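# Two robot arms place bolts in the red tote

## Task

Get the bolts into the red tote so that they stay there without the robot holding them. Everything must settle shortly after the work ends. Finally, release the bolts and move the grippers away.

## Robot and tools

Robot: two arms, left_arm and right_arm, each with a two-finger parallel gripper. Every state line gives each gripper's position in metres and its orientation as a quaternion in w, x, y, z order, all in a single scene frame. The origin lies on the table surface midway between the arms. +x points outward over the table, +z points up, and left_arm sits toward +y. The names left and right do not match the sides of any image. Reported hand positions can be somewhat wrong, especially when an arm reaches far.

Gripper frame: the fingers extend along the gripper's +z axis and close along its y axis. The reported position is the point between the pads, roughly 1 cm short of the fingertips.

Row format, shared by the tools: one flat list of 16 numbers covering both arms, even when only one arm should move. The first 8 are left_arm: x, y, z (metres), qw, qx, qy, qz, opening. The last 8 are the same for right_arm. The position and quaternion are an absolute target pose in the scene frame, not an offset. Opening runs from -1 (closed) to +1 (fully open, 0.094 m). To keep an arm still, resend its last reported pose with its intended opening every time. To keep an orientation, reuse one fixed target quaternion rather than copying back the slightly drifted reported one.

Tools:
- execute_actions: the argument actions is a list holding zero or one item. An empty list only reports the state. The item {"rows": [[16 numbers], ...], "steps": n} applies one row per control step (1/30 s), with at most 15 rows and n up to 15 (default 15). If there are fewer rows than steps, the last row repeats. The item {"steps": n} without rows is a wait of up to 300 steps, counted from the previous result, so reply time uses some of it. The optional pictures flag turns camera images on or off. A call that is refused sends nothing.
- move: target is one 16-number row. The grippers travel in straight lines toward it, and both paths end together. speed is in m/s, from 0.002 to 0.5 (default 0.25), and rotation is capped at twice that value in rad/s. A path lasts between 0.5 and 10 s and is cut off at 10 s. The opening is sent at the start of the move. The path ignores obstacles and the other arm, and grippers may lag, wander or overshoot the speed, especially when the arm is nearly straight.
- wait: seconds, from 0 to 10. Nothing new is commanded during it.
- zoom_image: camera (cam_head_left, cam_head_right, cam_high, cam_low, cam_left_wrist, cam_right_wrist) and region [x0, y0, x1, y1] in pixels, with the origin at the top-left and at most 504 by 504. The head, high and low images are 504x504, and the wrist images are 616x616 fisheye.
- finished_scene: scene, the current scene's number. Replying without any tool call also ends everything.

Limits on commands: a target more than 0.6 m from an arm's last reported position, along any axis of that gripper, makes the call refused. On each step the commanded pose is clipped to within 70 mm and 16 degrees of the measured pose, so distant goals need several actions. After an action the arm goes on only to its last clipped pose. Position is favoured over orientation when both cannot be reached. Motions often stop a centimetre or more short, usually too low. Joint ranges in rad: waist -2.618 to 3.054, shoulder 0 to 3.142, elbow 0 to 3.142, wrist pitch and wrist yaw -1.571 to 1.571, wrist roll -2.094 to 2.094.

Result lines: the state line reads left_arm: … | right_arm: …. grip_measured is the measured finger opening on the command scale, and the last Joint positions value is the opening in metres. Each gripper may read off by about 1 mm. 'pose unreachable' means the clearance check changed or blocked that arm's command, and HELD marks the affected steps. 'Hand target' shows the pose the controller is currently driving toward. A move adds a 'move:' line giving the ending (done, off_target, moving, held, fault) and the limits applied: paced means the pose was clipped, and held means some steps were blocked, after which the arm may jump faster than speed. Each gripper's distance to its target is also listed. Joint torques are noisy and offset, and they are not zero even without contact. FAULT and MOTOR HOT lines report stops and heating.

Gripping: to hold a part, command an opening about 0.03 below grip_measured for a firm grip, or less for a lighter one. Pads push about 50 to 62 N, less on very thin parts, and they spike at first contact. The simulation keeps running while you think, so long replies let things happen.

Avoid: knocking or placing anything off the table; arms hitting or pressing each other; fast moves into contact or targets far below a surface, which press hard; drops and slams. Expect brief tugs on held parts or pushes on loose ones. A motor carrying a load heats up. Warnings start at 75 °C, a 10 s stop comes at 90 °C, and at 100 °C the arm goes limp and falls. At the end, open the grippers, lift clear, and check that the bolts lie at rest inside the tote before finishing.

Each tool is called after ">>>" as name(argument=value, ...) on one line, values as JSON.

## Session

>>> execute_actions(actions=[])

Scene clock: 0.00 s of 5100.00 s.
left_arm: end_effector_position=(+0.5024, -0.1682, +0.2445) grip_measured=+1.000 end_effector_quat_wxyz=(+0.456, -0.083, +0.681, -0.568) | right_arm: end_effector_position=(+0.2771, -0.2723, +0.3232) grip_measured=+1.000 end_effector_quat_wxyz=(+0.383, -0.233, +0.890, +0.081)
Joint positions: left_arm=[-0.835  2.351  1.803  0.607 -0.049 -1.012  0.094] | right_arm=[ 0.231  1.252  1.54  -1.071 -0.182 -0.226  0.094]
Joint velocities: left_arm=[-0.012  0.002 -0.002 -0.022  0.051 -0.007  0.   ] | right_arm=[ 0.002 -0.012  0.027 -0.022 -0.081  0.051  0.   ]
Joint torques (N m, as the arm reports them, + toward a larger angle): no reading
Motor temperatures (°C, as the motors report them): left_arm=[25 28 28 24 24 25] | right_arm=[25 27 25 26 27 25]
Hand target (left_arm): +0.501, -0.167, +0.263; +0.463, -0.081, +0.669, -0.576
Hand target (right_arm): +0.277, -0.272, +0.333; +0.397, -0.234, +0.884, +0.082

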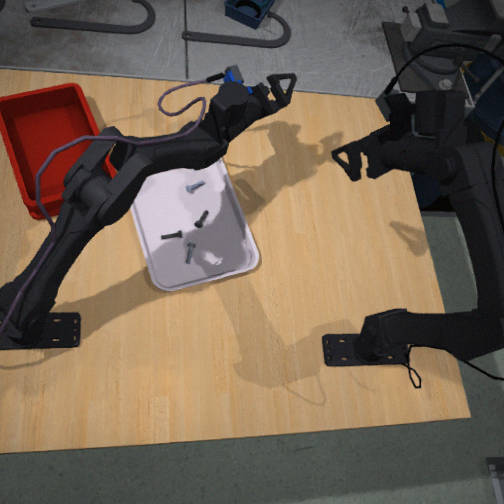

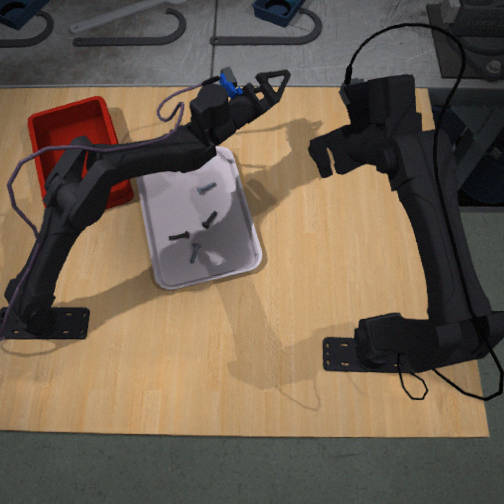

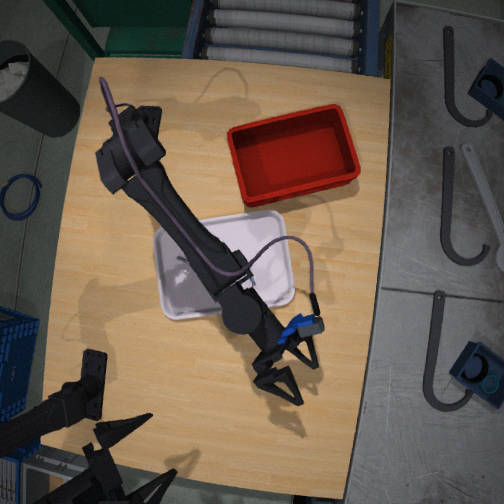

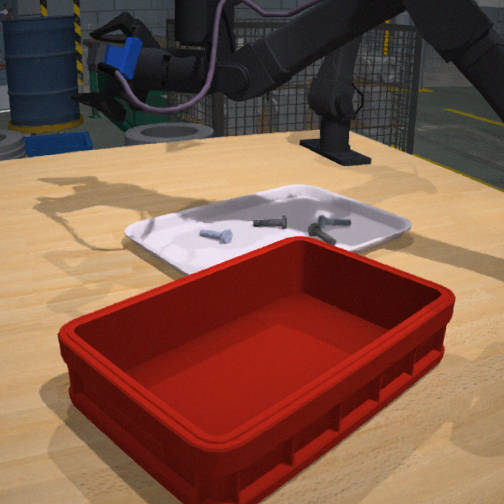

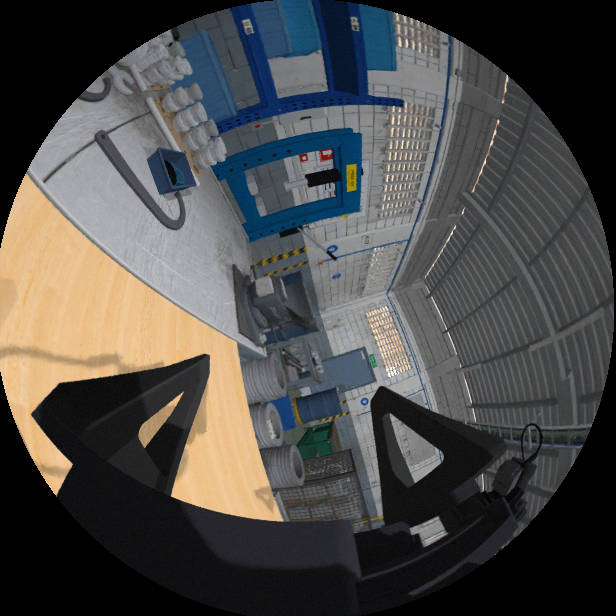

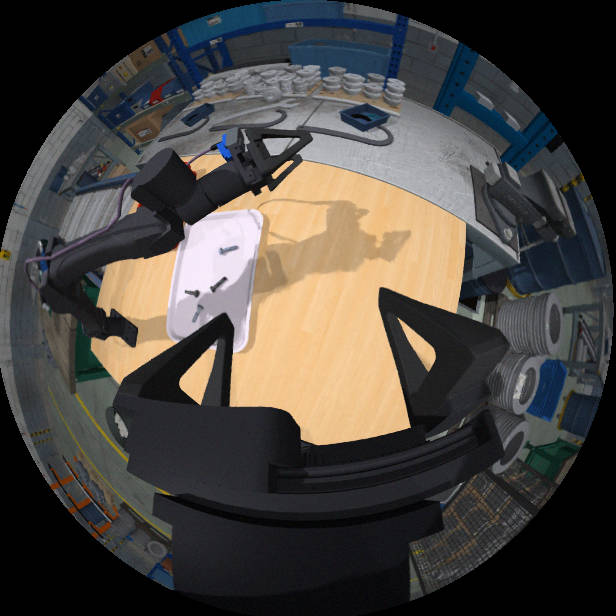

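>>> move(target=[0.2,0.1,0.22,0,0,1,0,1,0.2,-0.35,0.33,0.397,-0.234,0.884,0.082,1])

Scene clock: 12.97 s of 5100.00 s.
left_arm: end_effector_position=(+0.2090, +0.0904, +0.2088) grip_measured=+1.000 end_effector_quat_wxyz=(+0.029, -0.001, +0.999, -0.035) | right_arm: end_effector_position=(+0.2064, -0.3544, +0.3259) grip_measured=+1.000 end_effector_quat_wxyz=(+0.387, -0.231, +0.890, +0.075)
Joint positions: left_arm=[-0.937  1.659  1.72  -1.541 -0.004 -0.925  0.094] | right_arm=[-0.264  1.059  1.482 -1.33  -0.504 -0.614  0.094]
Joint velocities: left_arm=[-0.012 -0.012 -0.017 -0.007  0.081 -0.051  0.   ] | right_arm=[ 0.002  0.007 -0.002  0.007 -0.066  0.095  0.   ]
Joint torques (N m, as the arm reports them, + toward a larger angle): left_arm=[-0.49 -7.93  5.18  0.25  0.06  0.01] | right_arm=[-0.6  -2.67  5.7   1.38 -0.43 -0.09]
Motor temperatures (°C, as the motors report them): left_arm=[25 32 29 27 24 25] | right_arm=[25 27 26 27 27 25]
Hand target (left_arm): +0.201, +0.094, +0.213; +0.026, +0.004, +0.999, -0.037
Hand target (right_arm): +0.199, -0.351, +0.329; +0.395, -0.235, +0.884, +0.079
Off the commanded pose (left_arm): 0.017 m, 5 deg.
Off the commanded pose (right_arm): 0.009 m, 2 deg.
joint sent to its limit (left arm) — the command would take joint 4 (wrist pitch) past its lower limit, so that joint was sent only as far as its limit.
After step 90, 6.20 s passed at rest.
move: off_target (left_arm)

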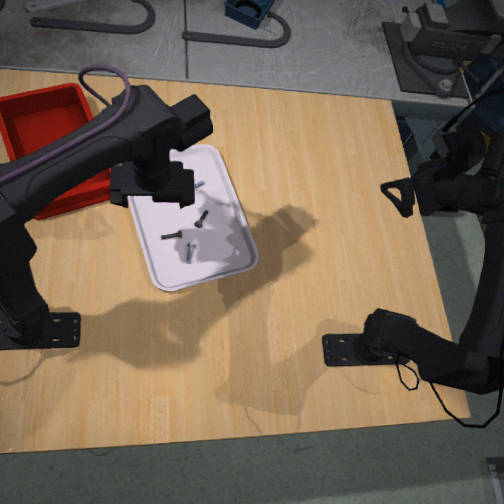

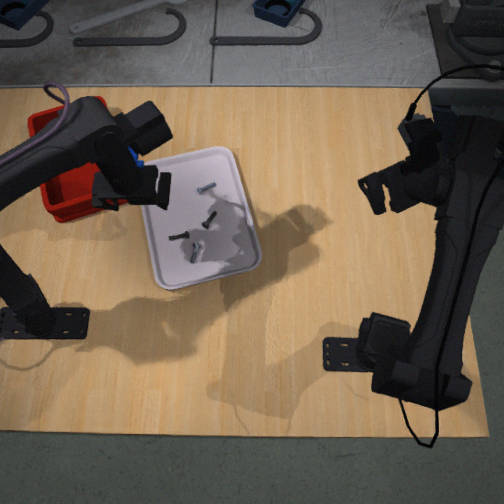

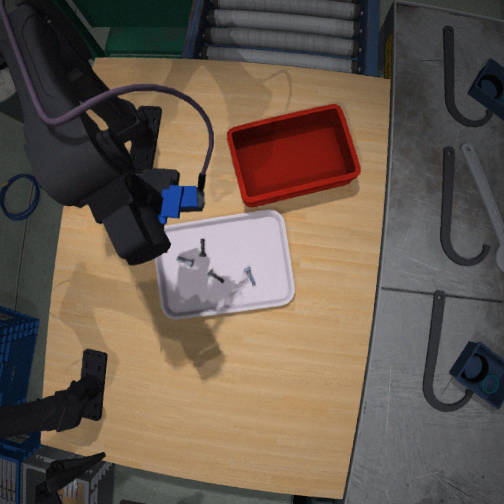

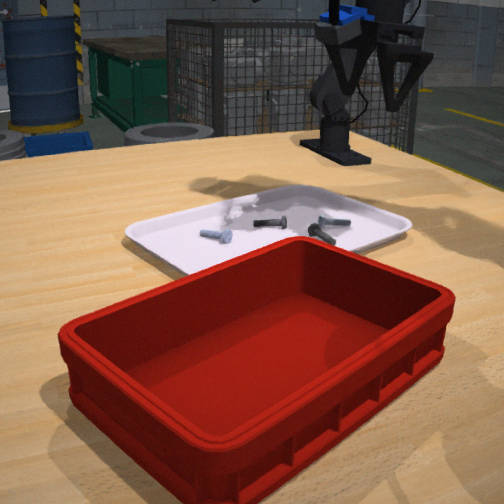

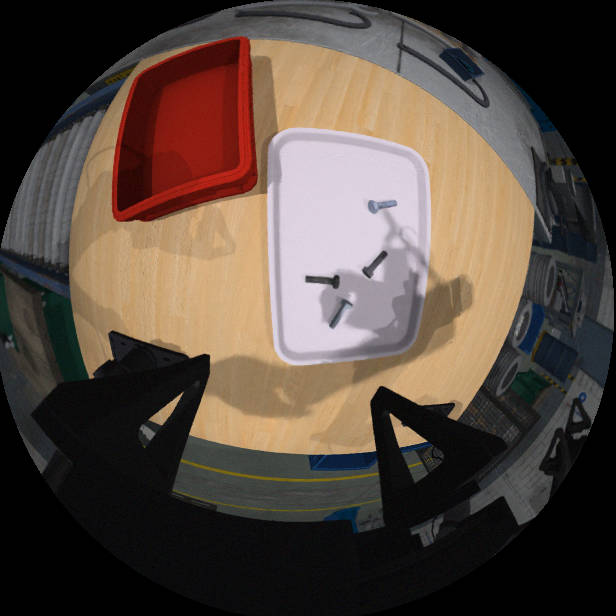

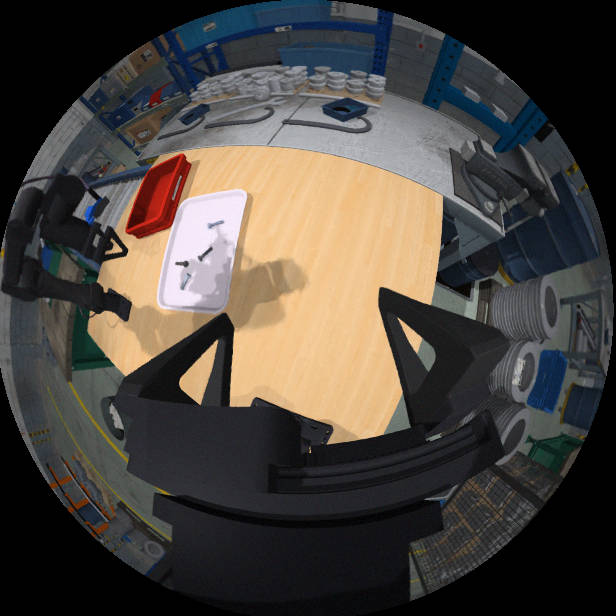

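>>> move(target=[0.24,0.06,0.1,0,0,1,0,1,0.2,-0.35,0.33,0.397,-0.234,0.884,0.082,1])

Scene clock: 21.47 s of 5100.00 s.
left_arm: end_effector_position=(+0.2366, +0.0610, +0.0969) grip_measured=+1.000 end_effector_quat_wxyz=(-0.006, +0.002, +1.000, +0.011) | right_arm: end_effector_position=(+0.2061, -0.3532, +0.3262) grip_measured=+1.000 end_effector_quat_wxyz=(+0.388, -0.232, +0.889, +0.078)
Joint positions: left_arm=[-0.925  1.885  1.548 -1.258 -0.004 -0.907  0.094] | right_arm=[-0.265  1.059  1.482 -1.331 -0.511 -0.617  0.094]
Joint velocities: left_arm=[-0.022 -0.002 -0.002  0.037  0.007 -0.022  0.   ] | right_arm=[ 0.002 -0.007  0.012  0.081 -0.081 -0.037  0.   ]
Joint torques (N m, as the arm reports them, + toward a larger angle): left_arm=[ 0.66 -8.85  6.33  0.31  0.06  0.09] | right_arm=[-0.6  -2.55  5.59  1.45 -0.45 -0.05]
Motor temperatures (°C, as the motors report them): left_arm=[25 31 29 26 24 25] | right_arm=[25 27 26 27 27 25]
Hand target (left_arm): +0.241, +0.060, +0.100; +0.000, +0.000, +1.000, +0.000
Hand target (right_arm): +0.200, -0.350, +0.330; +0.397, -0.234, +0.884, +0.082
Off the commanded pose (left_arm): 0.005 m, 1 deg.
Off the commanded pose (right_arm): 0.008 m, 1 deg.
After step 90, 4.43 s passed at rest.
move: done

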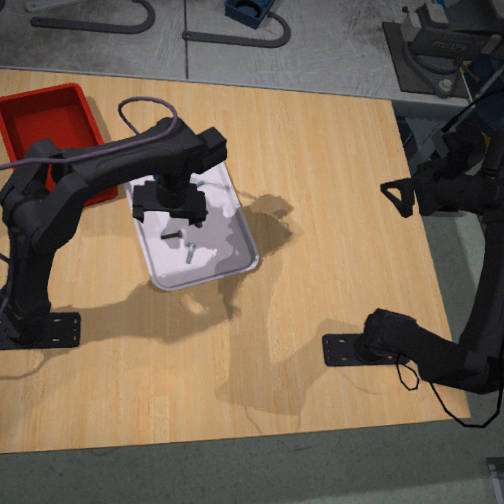

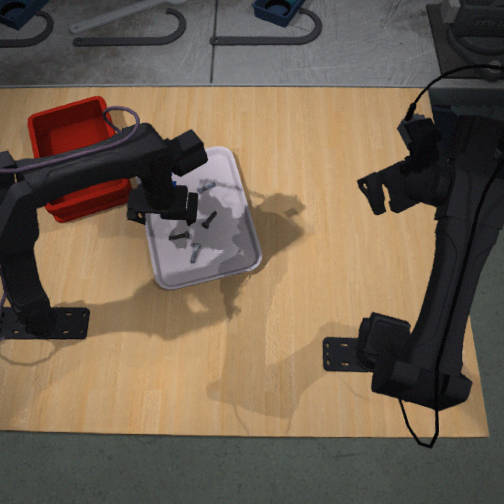

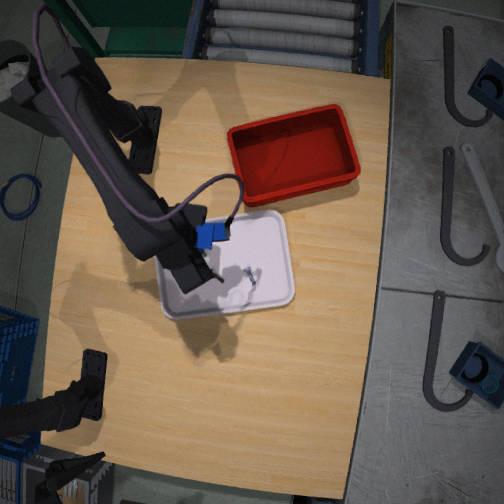

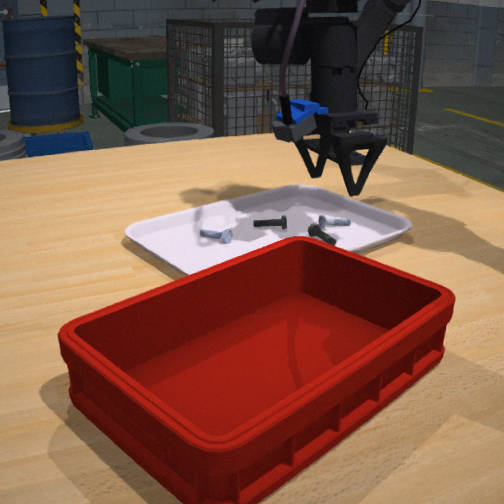

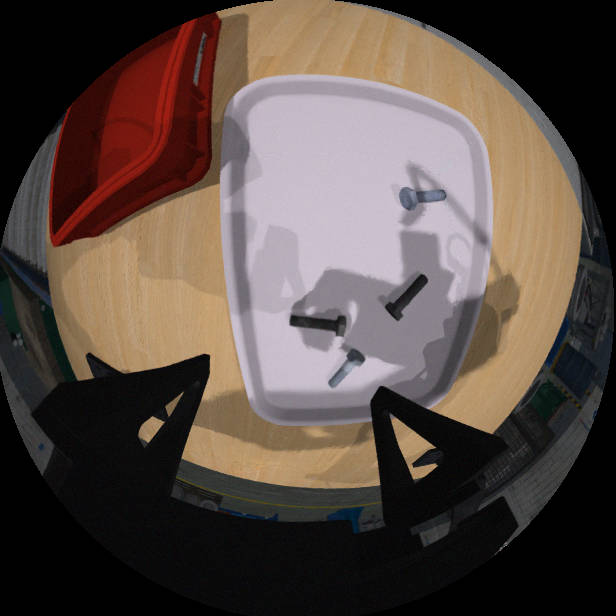

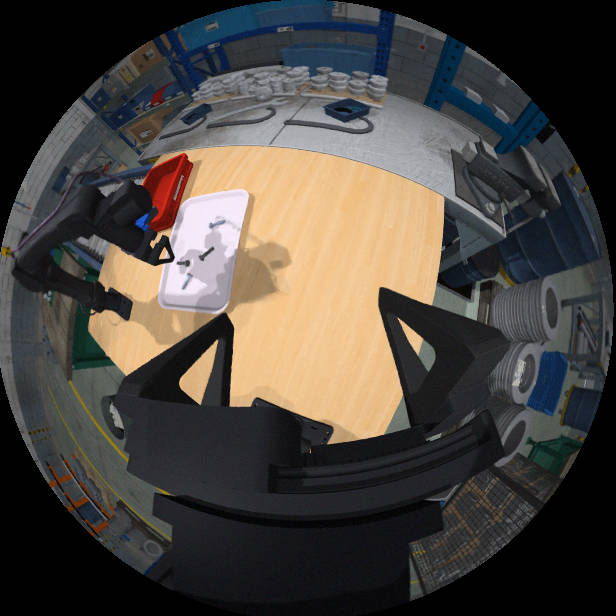

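>>> move(target=[0.245,0.051,0.05,0,0.707,0.707,0,-0.2,0.2,-0.35,0.33,0.397,-0.234,0.884,0.082,1])

Scene clock: 38.27 s of 5100.00 s.
left_arm: end_effector_position=(+0.2444, +0.0509, +0.0546) grip_measured=-0.197 end_effector_quat_wxyz=(+0.000, +0.706, +0.709, +0.002) | right_arm: end_effector_position=(+0.2061, -0.3532, +0.3262) grip_measured=+1.000 end_effector_quat_wxyz=(+0.388, -0.232, +0.889, +0.078)
Joint positions: left_arm=[-0.925  1.938  1.45  -1.082 -0.004  0.655  0.038] | right_arm=[-0.265  1.059  1.482 -1.331 -0.511 -0.617  0.094]
Joint velocities: left_arm=[ 0.007 -0.002  0.002 -0.051 -0.037  0.022 -0.   ] | right_arm=[ 0.017 -0.012  0.017  0.081 -0.081 -0.037  0.   ]
Joint torques (N m, as the arm reports them, + toward a larger angle): left_arm=[ 0.15 -7.92  5.46  0.41  0.07  0.07] | right_arm=[-0.52 -2.62  5.68  1.41 -0.46 -0.03]
Motor temperatures (°C, as the motors report them): left_arm=[25 31 29 25 24 25] | right_arm=[25 27 26 28 27 25]
Hand target (left_arm): +0.245, +0.051, +0.050; +0.000, +0.707, +0.707, +0.000
Hand target (right_arm): +0.200, -0.350, +0.330; +0.397, -0.234, +0.884, +0.082
Off the commanded pose (left_arm): 0.005 m, 0 deg.
Off the commanded pose (right_arm): 0.008 m, 1 deg.
After step 90, 10.10 s passed at rest.
move: done

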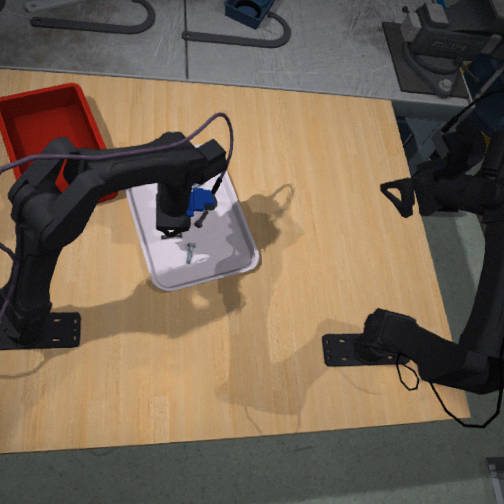

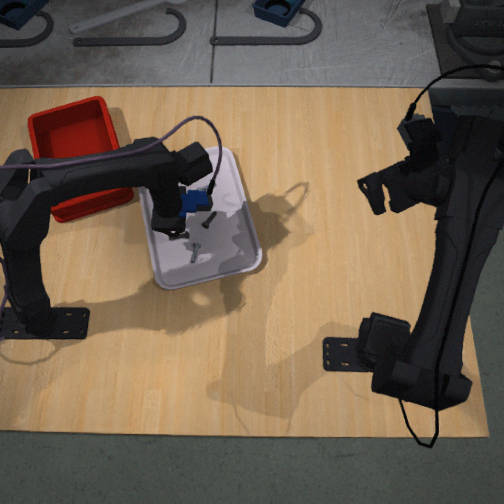

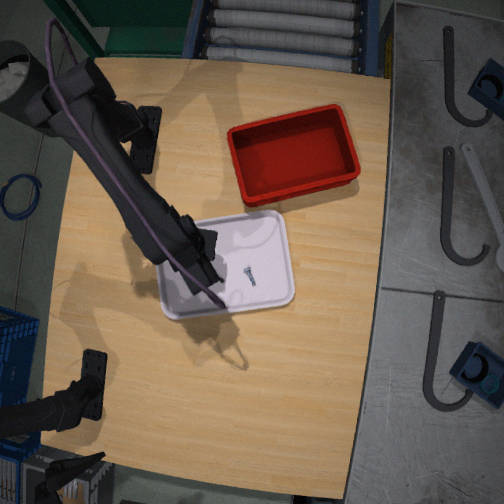

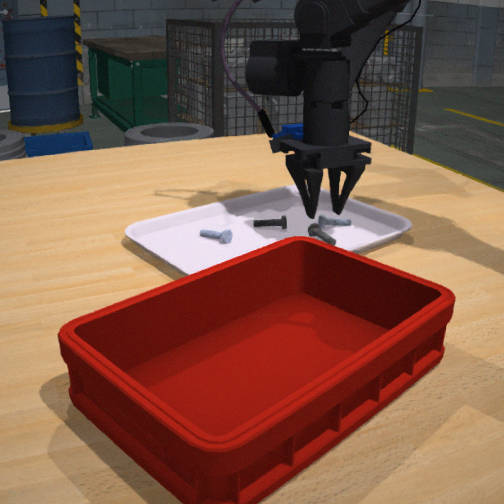

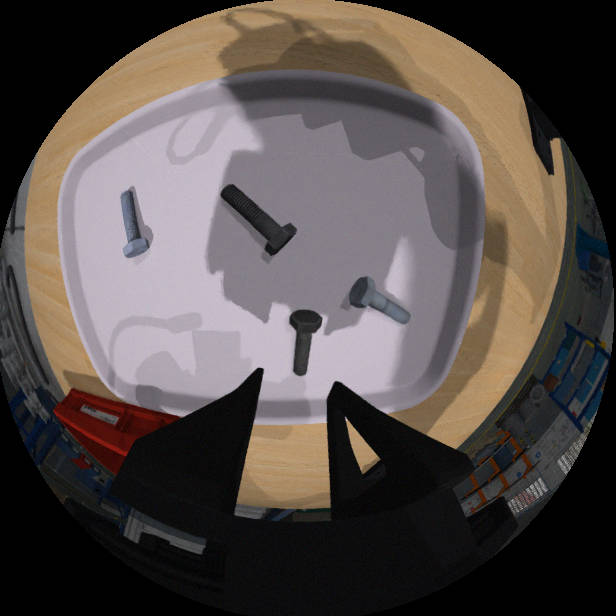

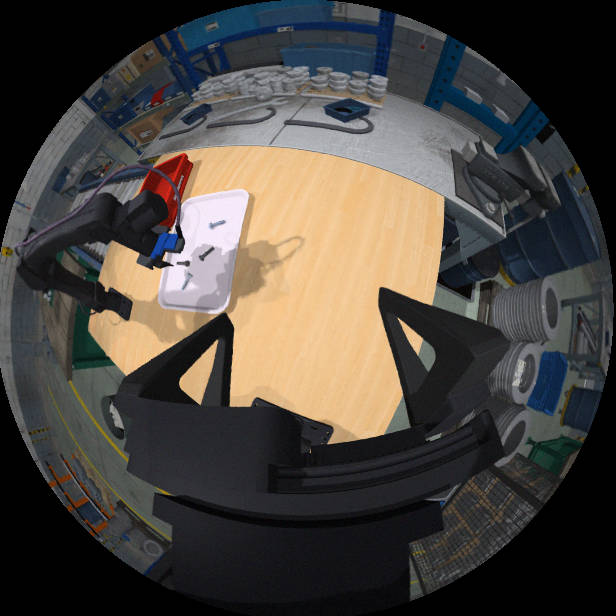

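Centered. Descend.

>>> move(target=[0.245,0.048,0.02,0,0.707,0.707,0,-0.2,0.2,-0.35,0.33,0.397,-0.234,0.884,0.082,1], speed=0.05)

Scene clock: 42.67 s of 5100.00 s.
left_arm: end_effector_position=(+0.2455, +0.0495, +0.0234) grip_measured=-0.197 end_effector_quat_wxyz=(-0.002, +0.707, +0.708, +0.002) | right_arm: end_effector_position=(+0.2061, -0.3532, +0.3262) grip_measured=+1.000 end_effector_quat_wxyz=(+0.388, -0.232, +0.889, +0.078)
Joint positions: left_arm=[-0.925  1.985  1.386 -0.976 -0.004  0.658  0.038] | right_arm=[-0.265  1.059  1.482 -1.331 -0.511 -0.617  0.094]
Joint velocities: left_arm=[ 0.017  0.012  0.007  0.007  0.037 -0.037 -0.   ] | right_arm=[-0.017 -0.007  0.007  0.037  0.007  0.007  0.   ]
Joint torques (N m, as the arm reports them, + toward a larger angle): left_arm=[ 0.04 -8.09  5.65  0.36  0.03  0.  ] | right_arm=[-0.58 -2.6   5.69  1.44 -0.47 -0.04]
Motor temperatures (°C, as the motors report them): left_arm=[25 31 29 25 24 25] | right_arm=[25 27 26 28 28 25]
Hand target (left_arm): +0.245, +0.048, +0.020; -0.000, +0.707, +0.707, +0.000
Hand target (right_arm): +0.200, -0.350, +0.330; +0.397, -0.234, +0.884, +0.082
Off the commanded pose (left_arm): 0.004 m, 0 deg.
Off the commanded pose (right_arm): 0.008 m, 1 deg.
After step 90, 0.27 s passed at rest.
move: done

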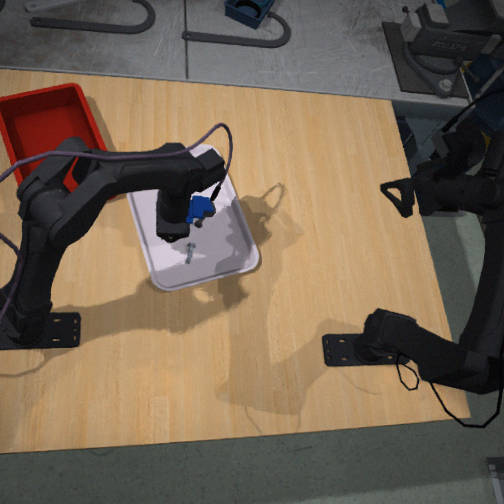

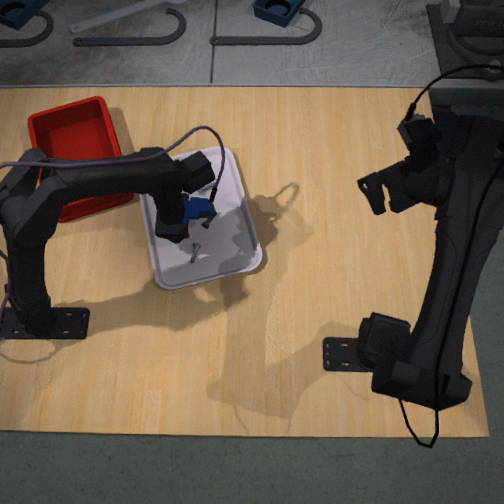

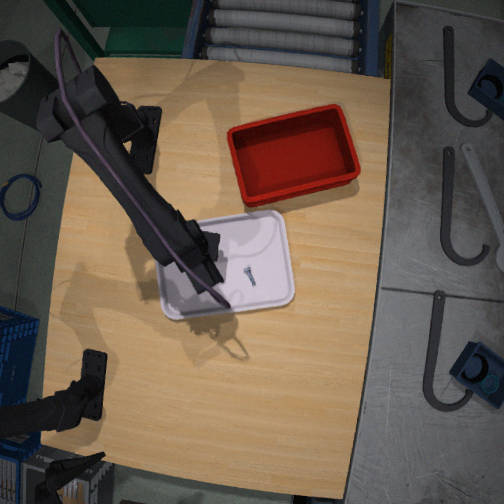

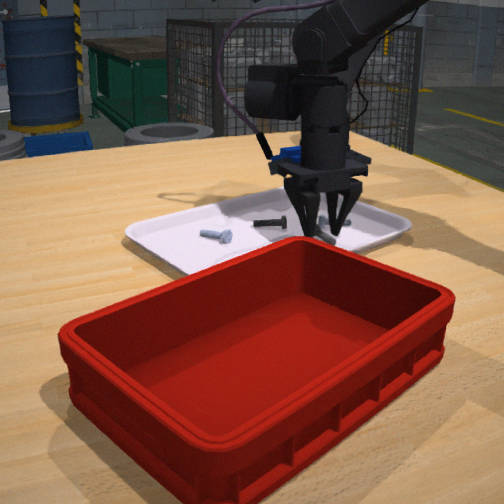

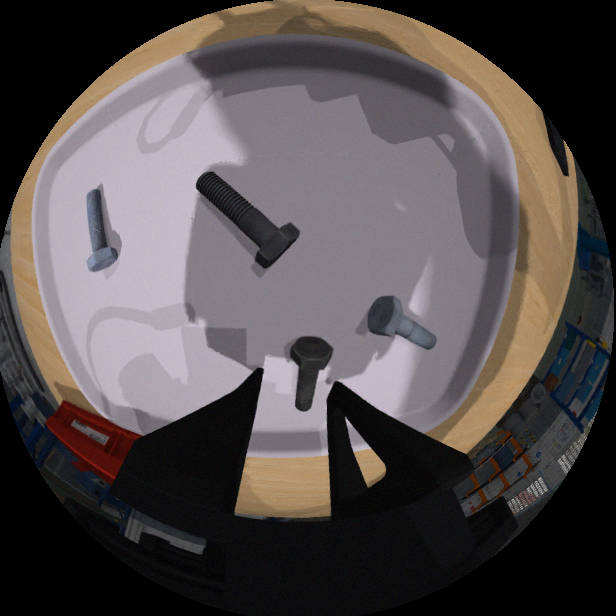

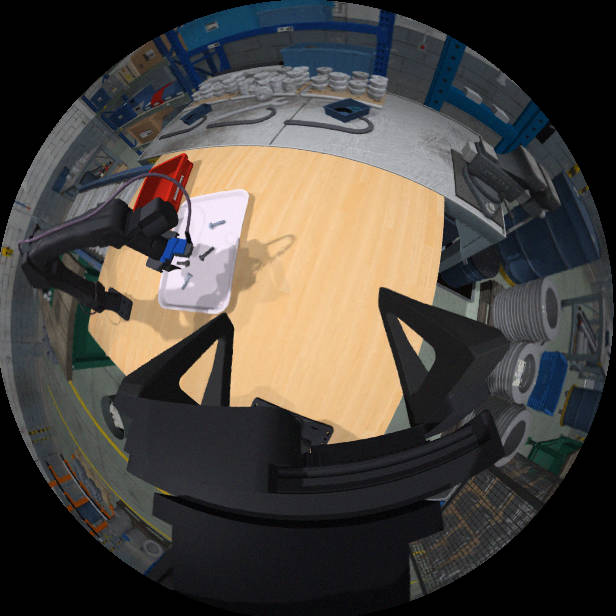

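>>> move(target=[0.244,0.054,0.011,0,0.707,0.707,0,-0.45,0.2,-0.35,0.33,0.397,-0.234,0.884,0.082,1], speed=0.03)

>>> move(target=[0.244,0.054,0.011,0,0.707,0.707,0,-0.84,0.2,-0.35,0.33,0.397,-0.234,0.884,0.082,1], speed=0.03)

Scene clock: 49.90 s of 5100.00 s.
left_arm: end_effector_position=(+0.2423, +0.0536, +0.0162) grip_measured=-0.447 end_effector_quat_wxyz=(-0.007, +0.707, +0.707, +0.003) | right_arm: end_effector_position=(+0.2061, -0.3532, +0.3262) grip_measured=+1.000 end_effector_quat_wxyz=(+0.388, -0.232, +0.889, +0.078)
Joint positions: left_arm=[-0.925  1.985  1.355 -0.955 -0.004  0.659  0.026] | right_arm=[-0.265  1.059  1.482 -1.331 -0.511 -0.617  0.094]
Joint velocities: left_arm=[-0.012 -0.007 -0.007 -0.051  0.022 -0.022  0.001] | right_arm=[-0.012  0.007 -0.002 -0.037  0.022 -0.007  0.   ]
Joint torques (N m, as the arm reports them, + toward a larger angle): left_arm=[ 0.44 -8.62  3.6   0.62  0.03  0.11] | right_arm=[-0.58 -2.63  5.65  1.42 -0.45 -0.04]
Motor temperatures (°C, as the motors report them): left_arm=[25 31 29 25 24 25] | right_arm=[25 27 26 28 28 25]
Hand target (left_arm): +0.244, +0.054, +0.011; -0.000, +0.707, +0.707, +0.000
Hand target (right_arm): +0.200, -0.350, +0.330; +0.397, -0.234, +0.884, +0.082
Off the commanded pose (left_arm): 0.006 m, 1 deg.
Off the commanded pose (right_arm): 0.008 m, 1 deg.
After step 90, 3.53 s passed at rest.
move: done

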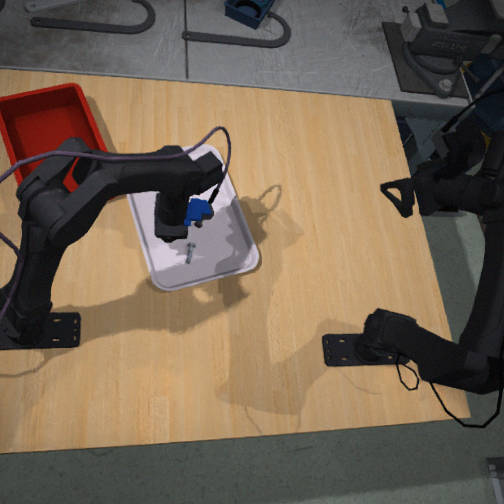

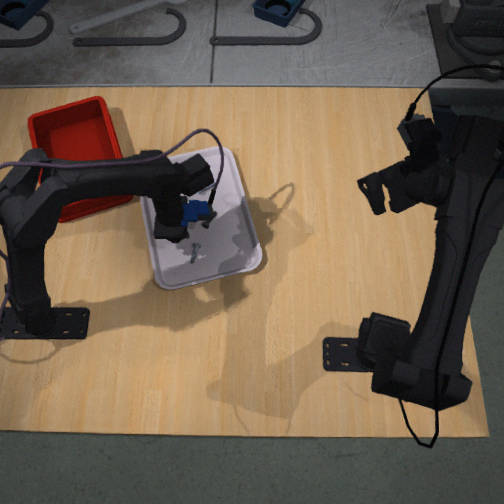

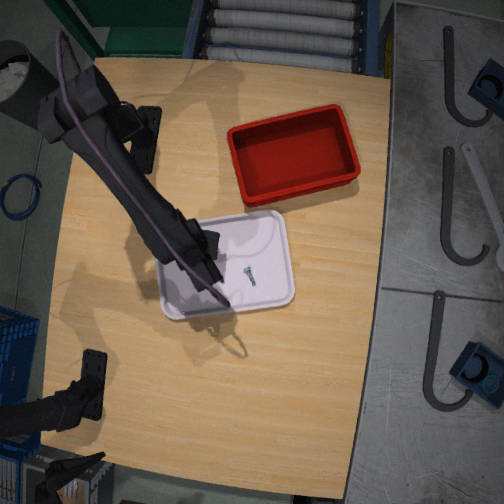

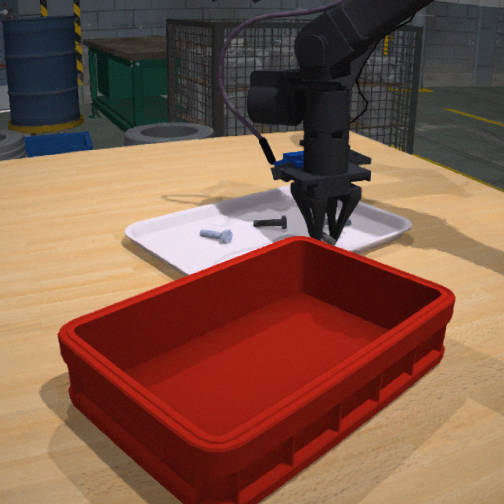

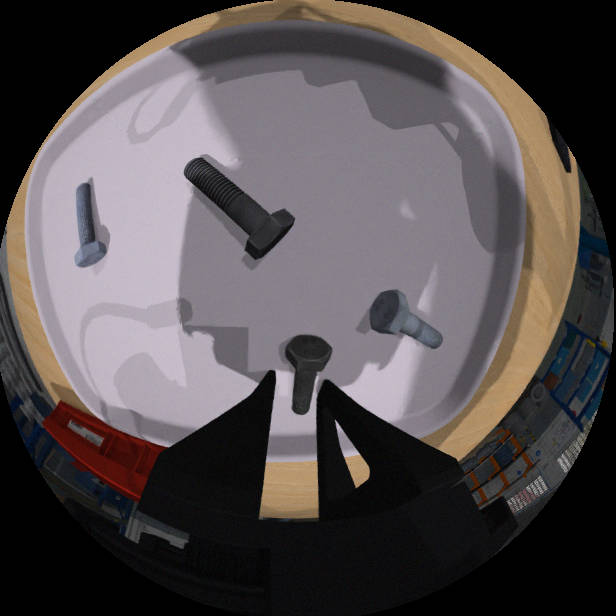

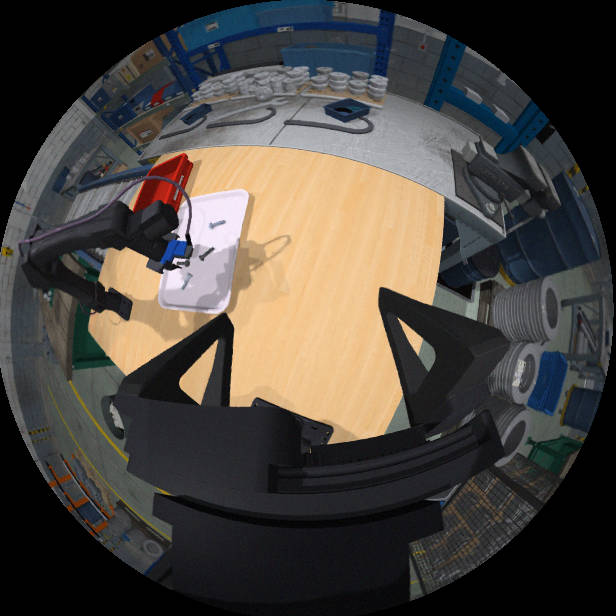

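Scene clock: 50.60 s of 5100.00 s.
left_arm: end_effector_position=(+0.2448, +0.0532, +0.0162) grip_measured=-0.830 end_effector_quat_wxyz=(-0.002, +0.707, +0.707, +0.007) | right_arm: end_effector_position=(+0.2061, -0.3532, +0.3262) grip_measured=+1.000 end_effector_quat_wxyz=(+0.388, -0.232, +0.889, +0.078)
Joint positions: left_arm=[-0.925  1.985  1.355 -0.948 -0.014  0.66   0.008] | right_arm=[-0.265  1.059  1.482 -1.331 -0.511 -0.617  0.094]
Joint velocities: left_arm=[ 0.012  0.007 -0.007  0.007  0.022  0.022  0.   ] | right_arm=[ 0.017 -0.002 -0.002 -0.022 -0.095 -0.051  0.   ]
Joint torques (N m, as the arm reports them, + toward a larger angle): left_arm=[ 0.29 -8.63  3.7   0.56  0.11  0.08] | right_arm=[-0.58 -2.6   5.65  1.43 -0.44 -0.05]
Motor temperatures (°C, as the motors report them): left_arm=[25 31 29 25 24 25] | right_arm=[25 27 26 28 28 25]
Hand target (left_arm): +0.244, +0.054, +0.011; -0.000, +0.707, +0.707, +0.000
Hand target (right_arm): +0.200, -0.350, +0.330; +0.397, -0.234, +0.884, +0.082
Off the commanded pose (left_arm): 0.005 m, 1 deg.
Off the commanded pose (right_arm): 0.008 m, 1 deg.
move: done

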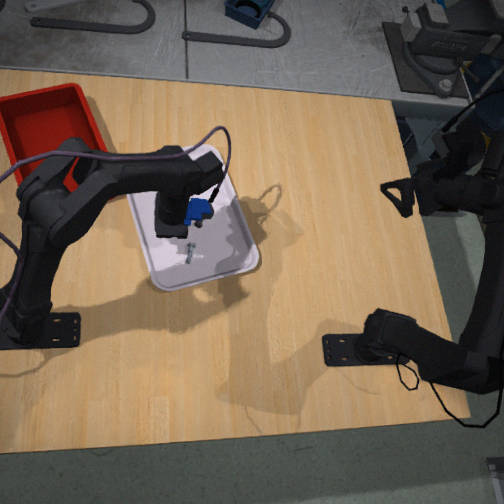

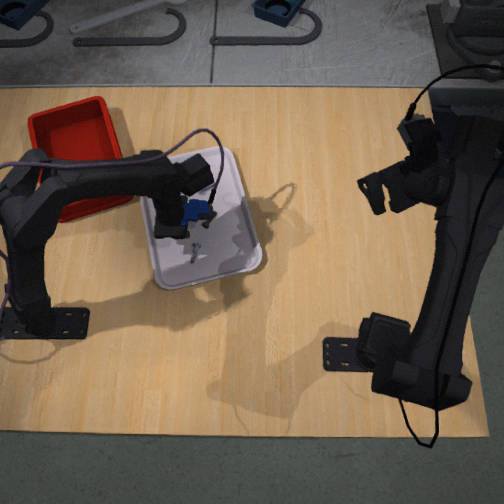

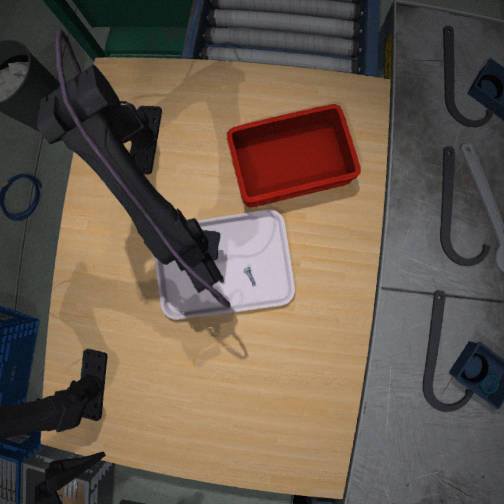

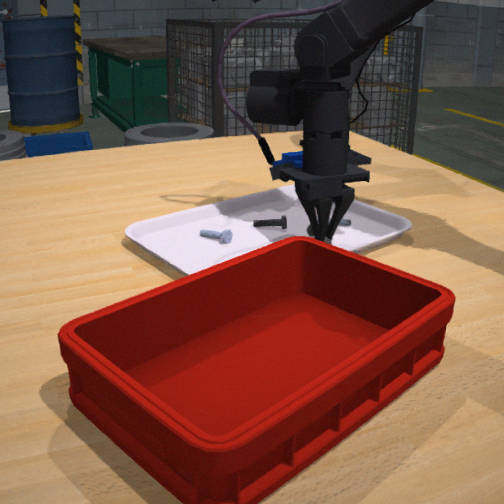

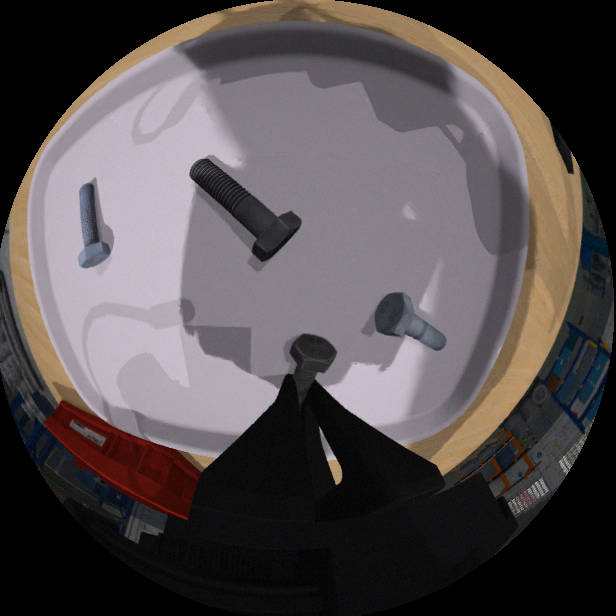

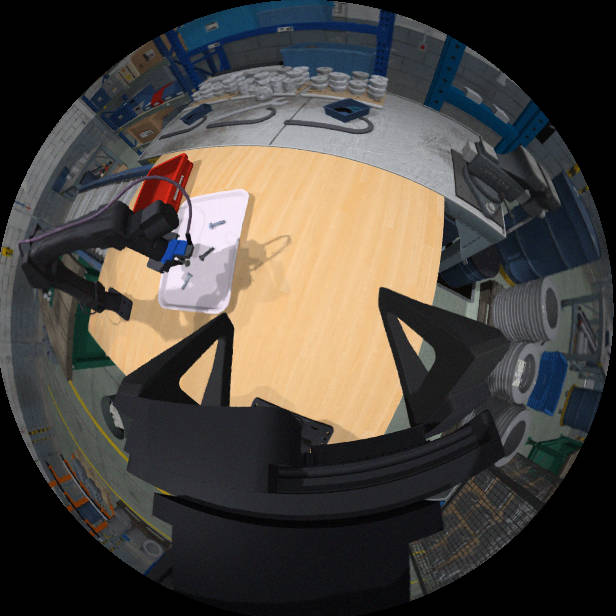

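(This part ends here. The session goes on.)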